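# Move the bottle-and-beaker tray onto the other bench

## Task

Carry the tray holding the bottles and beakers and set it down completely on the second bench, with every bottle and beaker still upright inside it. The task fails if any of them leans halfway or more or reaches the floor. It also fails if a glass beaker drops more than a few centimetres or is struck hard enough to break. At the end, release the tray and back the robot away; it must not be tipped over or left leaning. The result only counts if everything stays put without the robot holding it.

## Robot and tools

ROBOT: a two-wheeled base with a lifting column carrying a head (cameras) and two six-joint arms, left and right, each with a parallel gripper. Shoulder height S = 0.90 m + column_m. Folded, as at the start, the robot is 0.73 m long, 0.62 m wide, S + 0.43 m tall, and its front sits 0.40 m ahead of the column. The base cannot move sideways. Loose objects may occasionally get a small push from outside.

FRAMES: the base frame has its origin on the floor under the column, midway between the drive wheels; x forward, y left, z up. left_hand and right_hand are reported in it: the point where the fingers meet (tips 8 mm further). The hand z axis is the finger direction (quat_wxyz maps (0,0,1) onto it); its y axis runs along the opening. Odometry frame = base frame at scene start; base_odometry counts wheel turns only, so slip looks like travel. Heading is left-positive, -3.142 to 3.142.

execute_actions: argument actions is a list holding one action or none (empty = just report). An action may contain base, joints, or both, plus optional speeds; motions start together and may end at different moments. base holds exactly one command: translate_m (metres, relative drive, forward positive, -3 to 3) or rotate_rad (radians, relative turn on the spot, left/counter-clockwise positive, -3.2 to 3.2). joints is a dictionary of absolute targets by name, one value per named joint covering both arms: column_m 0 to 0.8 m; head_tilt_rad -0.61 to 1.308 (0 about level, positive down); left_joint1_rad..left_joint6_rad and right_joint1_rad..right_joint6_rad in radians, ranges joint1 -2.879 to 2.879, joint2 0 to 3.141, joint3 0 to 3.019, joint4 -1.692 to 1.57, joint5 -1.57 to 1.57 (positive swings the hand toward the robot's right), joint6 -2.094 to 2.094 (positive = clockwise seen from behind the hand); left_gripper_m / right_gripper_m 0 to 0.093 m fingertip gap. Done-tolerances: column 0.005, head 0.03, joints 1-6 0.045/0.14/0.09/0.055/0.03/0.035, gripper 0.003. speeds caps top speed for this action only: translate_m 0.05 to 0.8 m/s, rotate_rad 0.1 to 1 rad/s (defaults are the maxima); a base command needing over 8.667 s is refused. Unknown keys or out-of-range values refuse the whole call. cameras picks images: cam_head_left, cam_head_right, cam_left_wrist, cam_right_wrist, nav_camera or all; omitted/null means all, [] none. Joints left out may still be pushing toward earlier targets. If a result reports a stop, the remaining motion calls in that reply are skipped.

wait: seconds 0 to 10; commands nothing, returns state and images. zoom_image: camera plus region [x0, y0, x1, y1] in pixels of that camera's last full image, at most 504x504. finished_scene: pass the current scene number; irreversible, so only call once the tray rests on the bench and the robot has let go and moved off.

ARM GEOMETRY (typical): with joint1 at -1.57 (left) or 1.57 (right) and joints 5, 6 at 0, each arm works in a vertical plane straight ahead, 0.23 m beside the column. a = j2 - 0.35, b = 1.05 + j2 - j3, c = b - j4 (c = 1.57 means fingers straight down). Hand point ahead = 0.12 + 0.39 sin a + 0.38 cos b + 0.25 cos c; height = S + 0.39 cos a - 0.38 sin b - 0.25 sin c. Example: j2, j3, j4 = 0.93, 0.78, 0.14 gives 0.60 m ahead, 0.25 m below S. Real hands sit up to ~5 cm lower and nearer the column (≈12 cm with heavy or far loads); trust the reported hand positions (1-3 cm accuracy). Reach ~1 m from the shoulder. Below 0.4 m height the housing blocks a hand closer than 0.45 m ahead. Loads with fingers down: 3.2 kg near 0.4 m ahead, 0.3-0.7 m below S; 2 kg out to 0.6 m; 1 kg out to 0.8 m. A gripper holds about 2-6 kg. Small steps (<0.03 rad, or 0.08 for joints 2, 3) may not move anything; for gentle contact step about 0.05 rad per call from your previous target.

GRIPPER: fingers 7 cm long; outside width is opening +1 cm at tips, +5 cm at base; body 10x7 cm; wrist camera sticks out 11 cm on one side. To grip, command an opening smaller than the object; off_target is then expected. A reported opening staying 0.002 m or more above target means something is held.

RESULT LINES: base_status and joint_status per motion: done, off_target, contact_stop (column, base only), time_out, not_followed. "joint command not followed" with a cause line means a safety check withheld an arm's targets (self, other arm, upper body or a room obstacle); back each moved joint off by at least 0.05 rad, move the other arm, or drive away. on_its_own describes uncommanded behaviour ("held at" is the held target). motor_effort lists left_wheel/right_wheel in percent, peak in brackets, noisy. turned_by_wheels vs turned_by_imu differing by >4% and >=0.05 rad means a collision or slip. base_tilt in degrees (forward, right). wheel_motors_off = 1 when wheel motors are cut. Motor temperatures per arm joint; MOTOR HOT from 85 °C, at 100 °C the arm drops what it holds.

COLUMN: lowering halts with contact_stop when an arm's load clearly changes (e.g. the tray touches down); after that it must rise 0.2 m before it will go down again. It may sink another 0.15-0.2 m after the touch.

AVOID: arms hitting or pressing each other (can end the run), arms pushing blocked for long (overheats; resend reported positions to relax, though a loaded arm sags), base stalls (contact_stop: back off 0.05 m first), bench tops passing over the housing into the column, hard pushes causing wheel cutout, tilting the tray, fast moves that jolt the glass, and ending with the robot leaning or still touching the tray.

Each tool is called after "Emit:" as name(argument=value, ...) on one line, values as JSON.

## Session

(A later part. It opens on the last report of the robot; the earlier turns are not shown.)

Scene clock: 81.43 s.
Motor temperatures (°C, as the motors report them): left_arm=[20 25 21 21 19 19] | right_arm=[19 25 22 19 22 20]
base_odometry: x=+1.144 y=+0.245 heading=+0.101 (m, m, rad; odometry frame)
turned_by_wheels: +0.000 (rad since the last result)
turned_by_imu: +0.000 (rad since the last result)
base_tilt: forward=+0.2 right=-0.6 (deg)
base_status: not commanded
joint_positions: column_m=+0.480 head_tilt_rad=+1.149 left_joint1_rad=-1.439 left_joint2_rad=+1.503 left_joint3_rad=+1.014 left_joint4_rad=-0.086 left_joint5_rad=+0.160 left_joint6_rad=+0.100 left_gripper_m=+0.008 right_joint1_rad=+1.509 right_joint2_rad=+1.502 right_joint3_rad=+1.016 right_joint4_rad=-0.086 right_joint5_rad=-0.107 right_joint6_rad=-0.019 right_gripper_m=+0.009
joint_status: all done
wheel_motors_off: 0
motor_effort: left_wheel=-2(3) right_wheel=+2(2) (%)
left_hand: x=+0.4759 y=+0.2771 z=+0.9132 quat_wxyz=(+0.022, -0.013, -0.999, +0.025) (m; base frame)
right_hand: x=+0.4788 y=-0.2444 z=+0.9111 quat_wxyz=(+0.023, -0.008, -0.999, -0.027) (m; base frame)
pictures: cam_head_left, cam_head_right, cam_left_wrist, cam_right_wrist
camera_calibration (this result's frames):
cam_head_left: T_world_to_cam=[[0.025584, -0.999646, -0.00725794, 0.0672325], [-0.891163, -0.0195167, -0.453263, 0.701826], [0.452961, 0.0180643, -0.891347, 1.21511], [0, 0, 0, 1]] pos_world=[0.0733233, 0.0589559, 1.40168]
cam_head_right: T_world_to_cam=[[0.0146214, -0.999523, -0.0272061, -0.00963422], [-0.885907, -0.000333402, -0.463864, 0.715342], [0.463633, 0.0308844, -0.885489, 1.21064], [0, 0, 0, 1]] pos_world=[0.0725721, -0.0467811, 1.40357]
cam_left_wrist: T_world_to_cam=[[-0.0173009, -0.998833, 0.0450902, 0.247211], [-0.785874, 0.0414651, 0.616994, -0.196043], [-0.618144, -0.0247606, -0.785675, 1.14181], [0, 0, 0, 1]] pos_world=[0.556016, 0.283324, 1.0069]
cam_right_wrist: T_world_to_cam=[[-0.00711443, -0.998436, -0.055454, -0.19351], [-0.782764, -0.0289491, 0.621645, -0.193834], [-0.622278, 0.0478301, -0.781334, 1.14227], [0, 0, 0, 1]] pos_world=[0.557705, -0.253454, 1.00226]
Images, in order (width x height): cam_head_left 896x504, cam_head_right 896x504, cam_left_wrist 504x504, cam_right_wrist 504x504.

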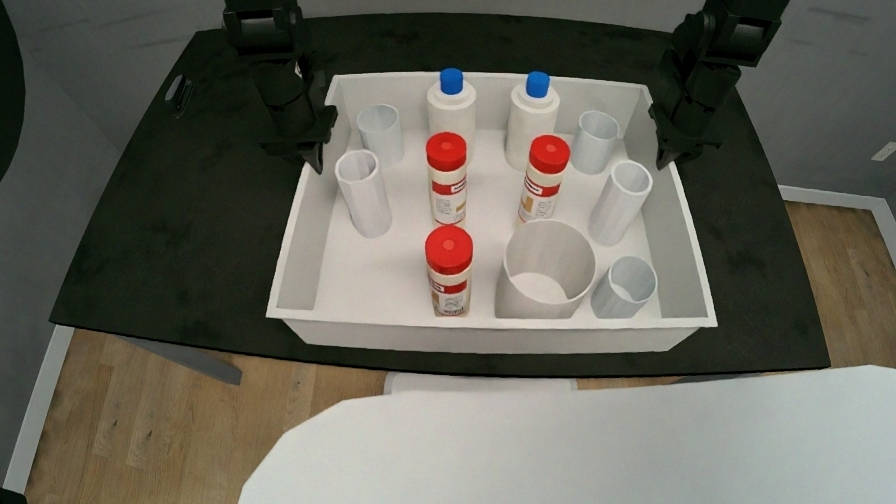

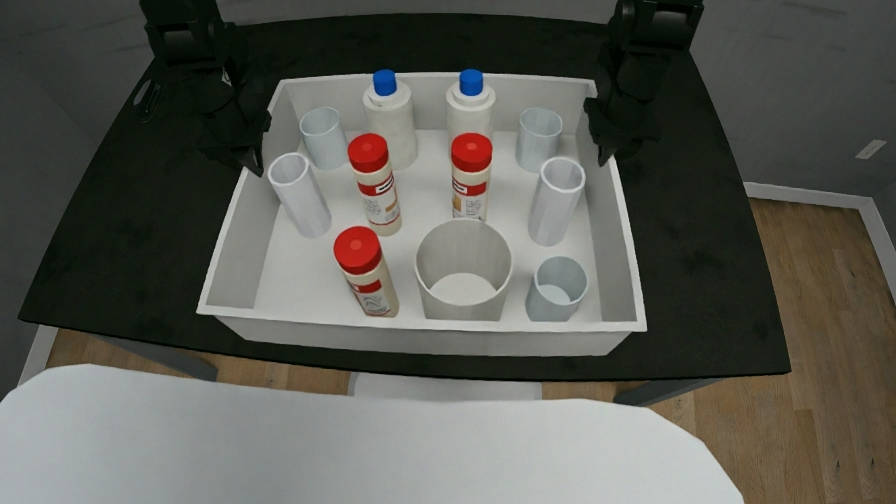

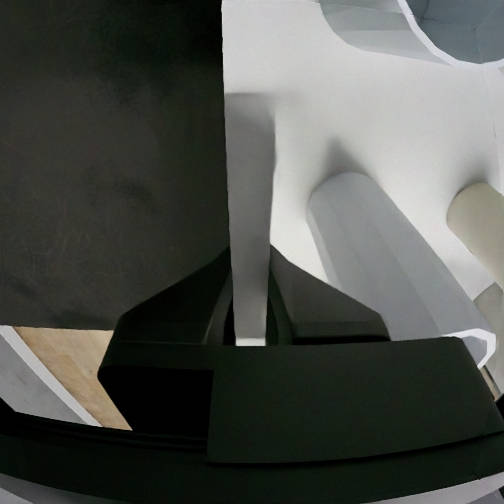

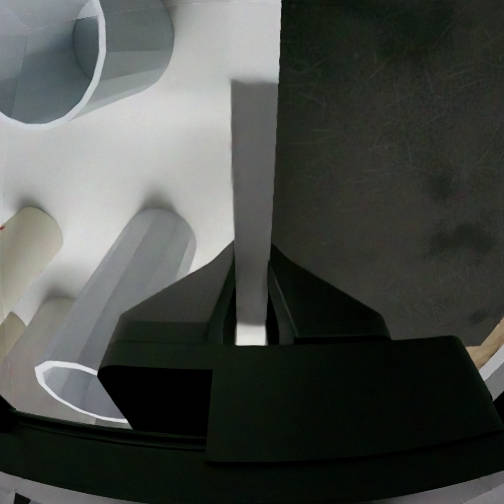

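Need more margin at the front edge.

Emit:
execute_actions(actions=[{"base":{"translate_m":0.06},"speeds":{"translate_m":0.1}}], cameras=[])

Emit:
execute_actions(actions=[{"joints":{"column_m":0.445}}], cameras=["cam_head_left","cam_left_wrist"])

Scene clock: 83.63 s.
Motor temperatures (°C, as the motors report them): left_arm=[20 25 21 21 19 19] | right_arm=[19 25 22 19 22 20]
base_odometry: x=+1.204 y=+0.251 heading=+0.100 (m, m, rad; odometry frame)
turned_by_wheels: -0.001 (rad since the last result)
turned_by_imu: +0.000 (rad since the last result)
base_tilt: forward=+0.2 right=-0.6 (deg)
base_status: done
joint_positions: column_m=+0.480 head_tilt_rad=+1.149 left_joint1_rad=-1.439 left_joint2_rad=+1.504 left_joint3_rad=+1.013 left_joint4_rad=-0.086 left_joint5_rad=+0.160 left_joint6_rad=+0.100 left_gripper_m=+0.008 right_joint1_rad=+1.509 right_joint2_rad=+1.503 right_joint3_rad=+1.016 right_joint4_rad=-0.086 right_joint5_rad=-0.107 right_joint6_rad=-0.019 right_gripper_m=+0.009
joint_status: not commanded
wheel_motors_off: 0
motor_effort: left_wheel=-1(29) right_wheel=+1(27) (%)
left_hand: x=+0.4749 y=+0.2771 z=+0.9130 quat_wxyz=(+0.023, -0.013, -0.999, +0.025) (m; base frame)
right_hand: x=+0.4780 y=-0.2444 z=+0.9108 quat_wxyz=(+0.023, -0.008, -0.999, -0.027) (m; base frame)
pictures: none
No camera images: the call's "cameras" was empty. Leave "cameras" out to get every camera's image.

Scene clock: 84.67 s.
Motor temperatures (°C, as the motors report them): left_arm=[20 25 21 21 19 19] | right_arm=[19 25 22 19 22 20]
base_odometry: x=+1.204 y=+0.251 heading=+0.100 (m, m, rad; odometry frame)
turned_by_wheels: +0.000 (rad since the last result)
turned_by_imu: +0.000 (rad since the last result)
base_tilt: forward=+0.2 right=-0.6 (deg)
base_status: not commanded
joint_positions: column_m=+0.445 head_tilt_rad=+1.149 left_joint1_rad=-1.439 left_joint2_rad=+1.504 left_joint3_rad=+1.013 left_joint4_rad=-0.086 left_joint5_rad=+0.160 left_joint6_rad=+0.100 left_gripper_m=+0.008 right_joint1_rad=+1.509 right_joint2_rad=+1.503 right_joint3_rad=+1.016 right_joint4_rad=-0.086 right_joint5_rad=-0.107 right_joint6_rad=-0.019 right_gripper_m=+0.009
joint_status: all done
wheel_motors_off: 0
motor_effort: left_wheel=-2(2) right_wheel=+1(1) (%)
left_hand: x=+0.4749 y=+0.2771 z=+0.8780 quat_wxyz=(+0.023, -0.013, -0.999, +0.025) (m; base frame)
right_hand: x=+0.4780 y=-0.2444 z=+0.8758 quat_wxyz=(+0.023, -0.008, -0.999, -0.027) (m; base frame)
pictures: cam_head_left, cam_left_wrist
camera_calibration (this result's frames):
cam_head_left: T_world_to_cam=[[0.0255811, -0.999646, -0.00726812, 0.0669932], [-0.891343, -0.0195167, -0.452909, 0.685465], [0.452607, 0.0180643, -0.891527, 1.18419], [0, 0, 0, 1]] pos_world=[0.0732977, 0.0589559, 1.36668]
cam_left_wrist: T_world_to_cam=[[-0.0170586, -0.998832, 0.0452166, 0.248525], [-0.784947, 0.0413904, 0.618178, -0.176509], [-0.619327, -0.0249473, -0.784736, 1.11328], [0, 0, 0, 1]] pos_world=[0.555176, 0.283313, 0.971509]
Images, in order (width x height): cam_head_left 896x504, cam_left_wrist 504x504.

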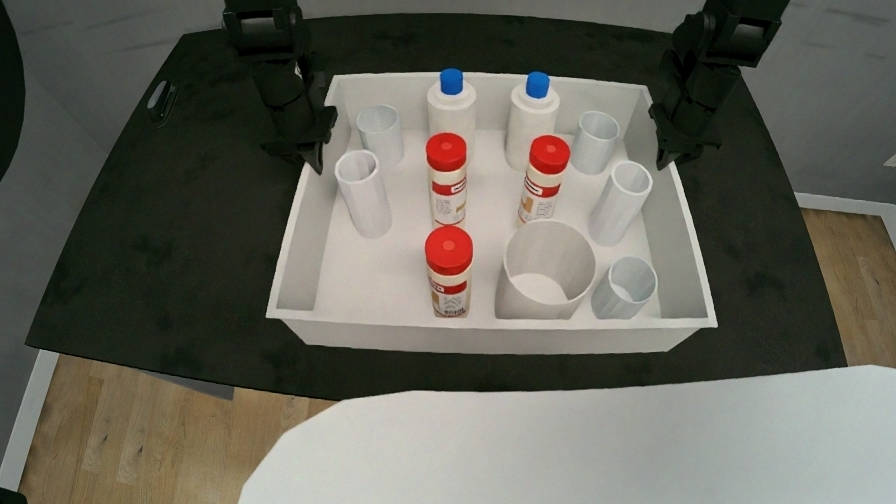

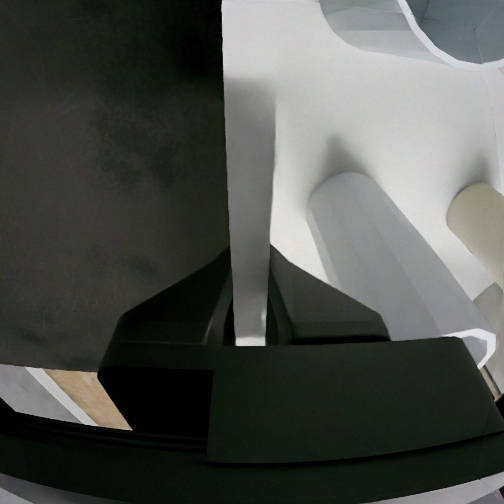

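Emit:
execute_actions(actions=[{"joints":{"column_m":0.42}}], cameras=["cam_head_left"])

Scene clock: 86.10 s.
Motor temperatures (°C, as the motors report them): left_arm=[20 25 21 21 19 19] | right_arm=[19 25 22 19 22 20]
base_odometry: x=+1.204 y=+0.251 heading=+0.100 (m, m, rad; odometry frame)
turned_by_wheels: +0.000 (rad since the last result)
turned_by_imu: +0.000 (rad since the last result)
base_tilt: forward=+0.2 right=-0.6 (deg)
base_status: not commanded
joint_positions: column_m=+0.420 head_tilt_rad=+1.149 left_joint1_rad=-1.437 left_joint2_rad=+1.459 left_joint3_rad=+0.999 left_joint4_rad=-0.101 left_joint5_rad=+0.160 left_joint6_rad=+0.100 left_gripper_m=+0.008 right_joint1_rad=+1.508 right_joint2_rad=+1.458 right_joint3_rad=+1.002 right_joint4_rad=-0.096 right_joint5_rad=-0.108 right_joint6_rad=-0.019 right_gripper_m=+0.009
joint_status: all done
wheel_motors_off: 0
motor_effort: left_wheel=+0(2) right_wheel=+2(3) (%)
left_hand: x=+0.4830 y=+0.2765 z=+0.8689 quat_wxyz=(+0.015, -0.014, -1.000, +0.024) (m; base frame)
right_hand: x=+0.4876 y=-0.2444 z=+0.8667 quat_wxyz=(+0.013, -0.007, -1.000, -0.027) (m; base frame)
pictures: cam_head_left
camera_calibration (this result's frames):
cam_head_left: T_world_to_cam=[[0.0255811, -0.999646, -0.00726811, 0.0668117], [-0.891343, -0.0195167, -0.452909, 0.674154], [0.452607, 0.0180643, -0.891527, 1.16193], [0, 0, 0, 1]] pos_world=[0.0732977, 0.0589559, 1.34171]
Images, in order (width x height): cam_head_left 896x504.

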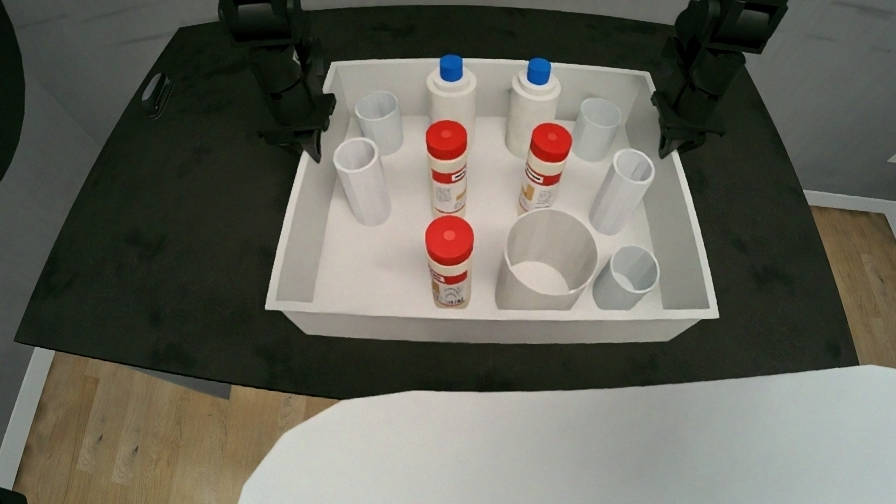

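Down.

Emit:
execute_actions(actions=[{"joints":{"left_gripper_m":0.03,"right_gripper_m":0.03}}], cameras=[])

Emit:
execute_actions(actions=[{"joints":{"column_m":0.56}}], cameras=["cam_head_left"])

Emit:
execute_actions(actions=[{"base":{"translate_m":-0.8},"joints":{"head_tilt_rad":0.8}}], cameras=["cam_head_left"])

Scene clock: 87.63 s.
Motor temperatures (°C, as the motors report them): left_arm=[20 25 22 21 19 19] | right_arm=[19 25 22 19 22 20]
base_odometry: x=+1.204 y=+0.251 heading=+0.100 (m, m, rad; odometry frame)
turned_by_wheels: +0.000 (rad since the last result)
turned_by_imu: +0.000 (rad since the last result)
base_tilt: forward=+0.2 right=-0.6 (deg)
base_status: not commanded
joint_positions: column_m=+0.420 head_tilt_rad=+1.149 left_joint1_rad=-1.437 left_joint2_rad=+1.453 left_joint3_rad=+1.001 left_joint4_rad=-0.101 left_joint5_rad=+0.158 left_joint6_rad=+0.100 left_gripper_m=+0.030 right_joint1_rad=+1.508 right_joint2_rad=+1.453 right_joint3_rad=+1.003 right_joint4_rad=-0.096 right_joint5_rad=-0.103 right_joint6_rad=-0.039 right_gripper_m=+0.030
joint_status: all done
wheel_motors_off: 0
motor_effort: left_wheel=-1(2) right_wheel=+1(3) (%)
left_hand: x=+0.4870 y=+0.2772 z=+0.8710 quat_wxyz=(+0.011, -0.014, -1.000, +0.022) (m; base frame)
right_hand: x=+0.4900 y=-0.2454 z=+0.8685 quat_wxyz=(+0.010, +0.003, -1.000, -0.025) (m; base frame)
pictures: none
No camera images: the call's "cameras" was empty. Leave "cameras" out to get every camera's image.

Scene clock: 90.03 s.
Motor temperatures (°C, as the motors report them): left_arm=[20 25 22 21 19 19] | right_arm=[19 25 22 19 22 20]
base_odometry: x=+1.204 y=+0.251 heading=+0.100 (m, m, rad; odometry frame)
turned_by_wheels: +0.000 (rad since the last result)
turned_by_imu: +0.000 (rad since the last result)
base_tilt: forward=+0.2 right=-0.6 (deg)
base_status: not commanded
joint_positions: column_m=+0.560 head_tilt_rad=+1.149 left_joint1_rad=-1.437 left_joint2_rad=+1.451 left_joint3_rad=+1.001 left_joint4_rad=-0.101 left_joint5_rad=+0.158 left_joint6_rad=+0.100 left_gripper_m=+0.030 right_joint1_rad=+1.508 right_joint2_rad=+1.450 right_joint3_rad=+1.003 right_joint4_rad=-0.096 right_joint5_rad=-0.103 right_joint6_rad=-0.039 right_gripper_m=+0.030
joint_status: all done
wheel_motors_off: 0
motor_effort: left_wheel=-2(0) right_wheel=+1(2) (%)
left_hand: x=+0.4880 y=+0.2772 z=+1.0118 quat_wxyz=(+0.010, -0.015, -1.000, +0.022) (m; base frame)
right_hand: x=+0.4914 y=-0.2454 z=+1.0095 quat_wxyz=(+0.009, +0.003, -1.000, -0.025) (m; base frame)
pictures: cam_head_left
camera_calibration (this result's frames):
cam_head_left: T_world_to_cam=[[0.0255811, -0.999646, -0.00726811, 0.0678285], [-0.891343, -0.0195167, -0.452909, 0.737516], [0.452607, 0.0180643, -0.891527, 1.28665], [0, 0, 0, 1]] pos_world=[0.0732977, 0.0589559, 1.48161]
Images, in order (width x height): cam_head_left 896x504.

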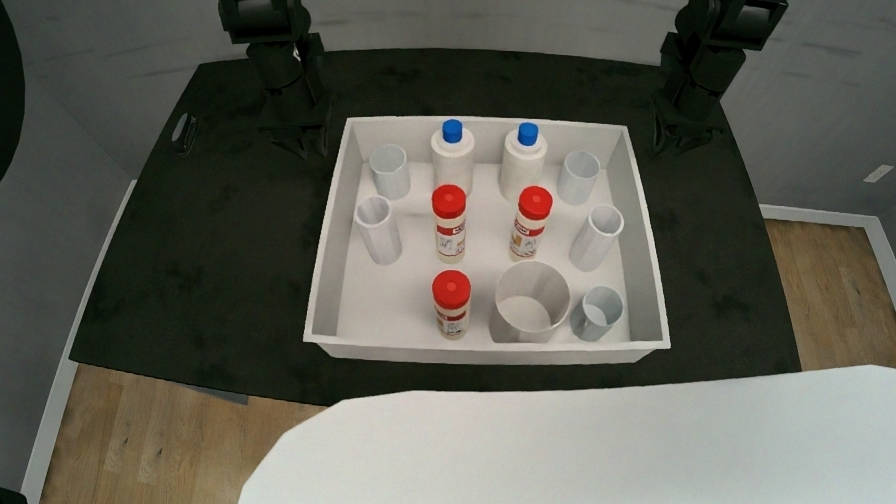

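Scene clock: 93.13 s.
Motor temperatures (°C, as the motors report them): left_arm=[20 25 22 21 19 19] | right_arm=[19 25 22 19 22 20]
base_odometry: x=+0.408 y=+0.171 heading=+0.099 (m, m, rad; odometry frame)
turned_by_wheels: -0.001 (rad since the last result)
turned_by_imu: -0.002 (rad since the last result)
base_tilt: forward=+0.2 right=-0.7 (deg)
base_status: done
joint_positions: column_m=+0.560 head_tilt_rad=+0.815 left_joint1_rad=-1.437 left_joint2_rad=+1.448 left_joint3_rad=+1.007 left_joint4_rad=-0.099 left_joint5_rad=+0.157 left_joint6_rad=+0.100 left_gripper_m=+0.030 right_joint1_rad=+1.508 right_joint2_rad=+1.447 right_joint3_rad=+1.006 right_joint4_rad=-0.096 right_joint5_rad=-0.103 right_joint6_rad=-0.039 right_gripper_m=+0.030
joint_status: all done
wheel_motors_off: 0
motor_effort: left_wheel=-2(49) right_wheel=+1(54) (%)
left_hand: x=+0.4938 y=+0.2775 z=+1.0132 quat_wxyz=(+0.004, -0.015, -1.000, +0.021) (m; base frame)
right_hand: x=+0.4947 y=-0.2455 z=+1.0107 quat_wxyz=(+0.006, +0.003, -1.000, -0.024) (m; base frame)
pictures: cam_head_left
camera_calibration (this result's frames):
cam_head_left: T_world_to_cam=[[0.0265505, -0.999646, 0.00151366, 0.0542041], [-0.693774, -0.0195167, -0.719928, 1.14043], [0.719703, 0.0180643, -0.694047, 0.968008], [0, 0, 0, 1]] pos_world=[0.0930824, 0.0589559, 1.49279]
Images, in order (width x height): cam_head_left 896x504.

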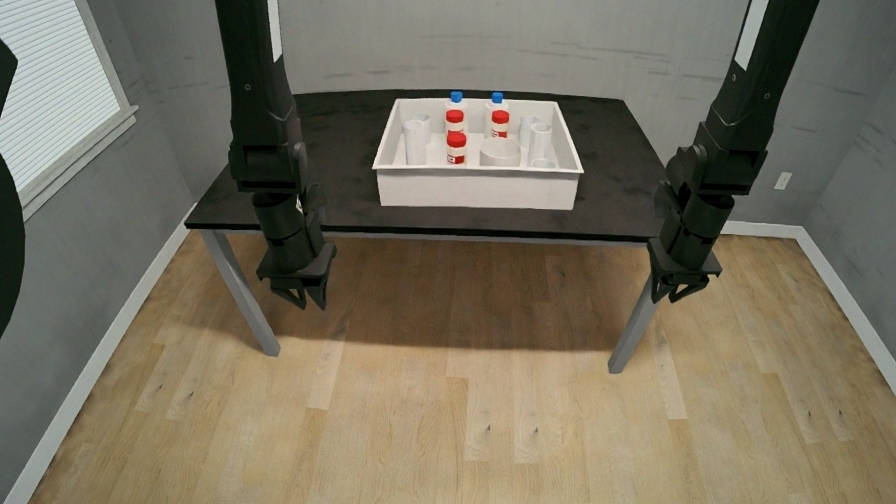

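Emit:
finished_scene(scene=1)

The scene is finished: the task was done.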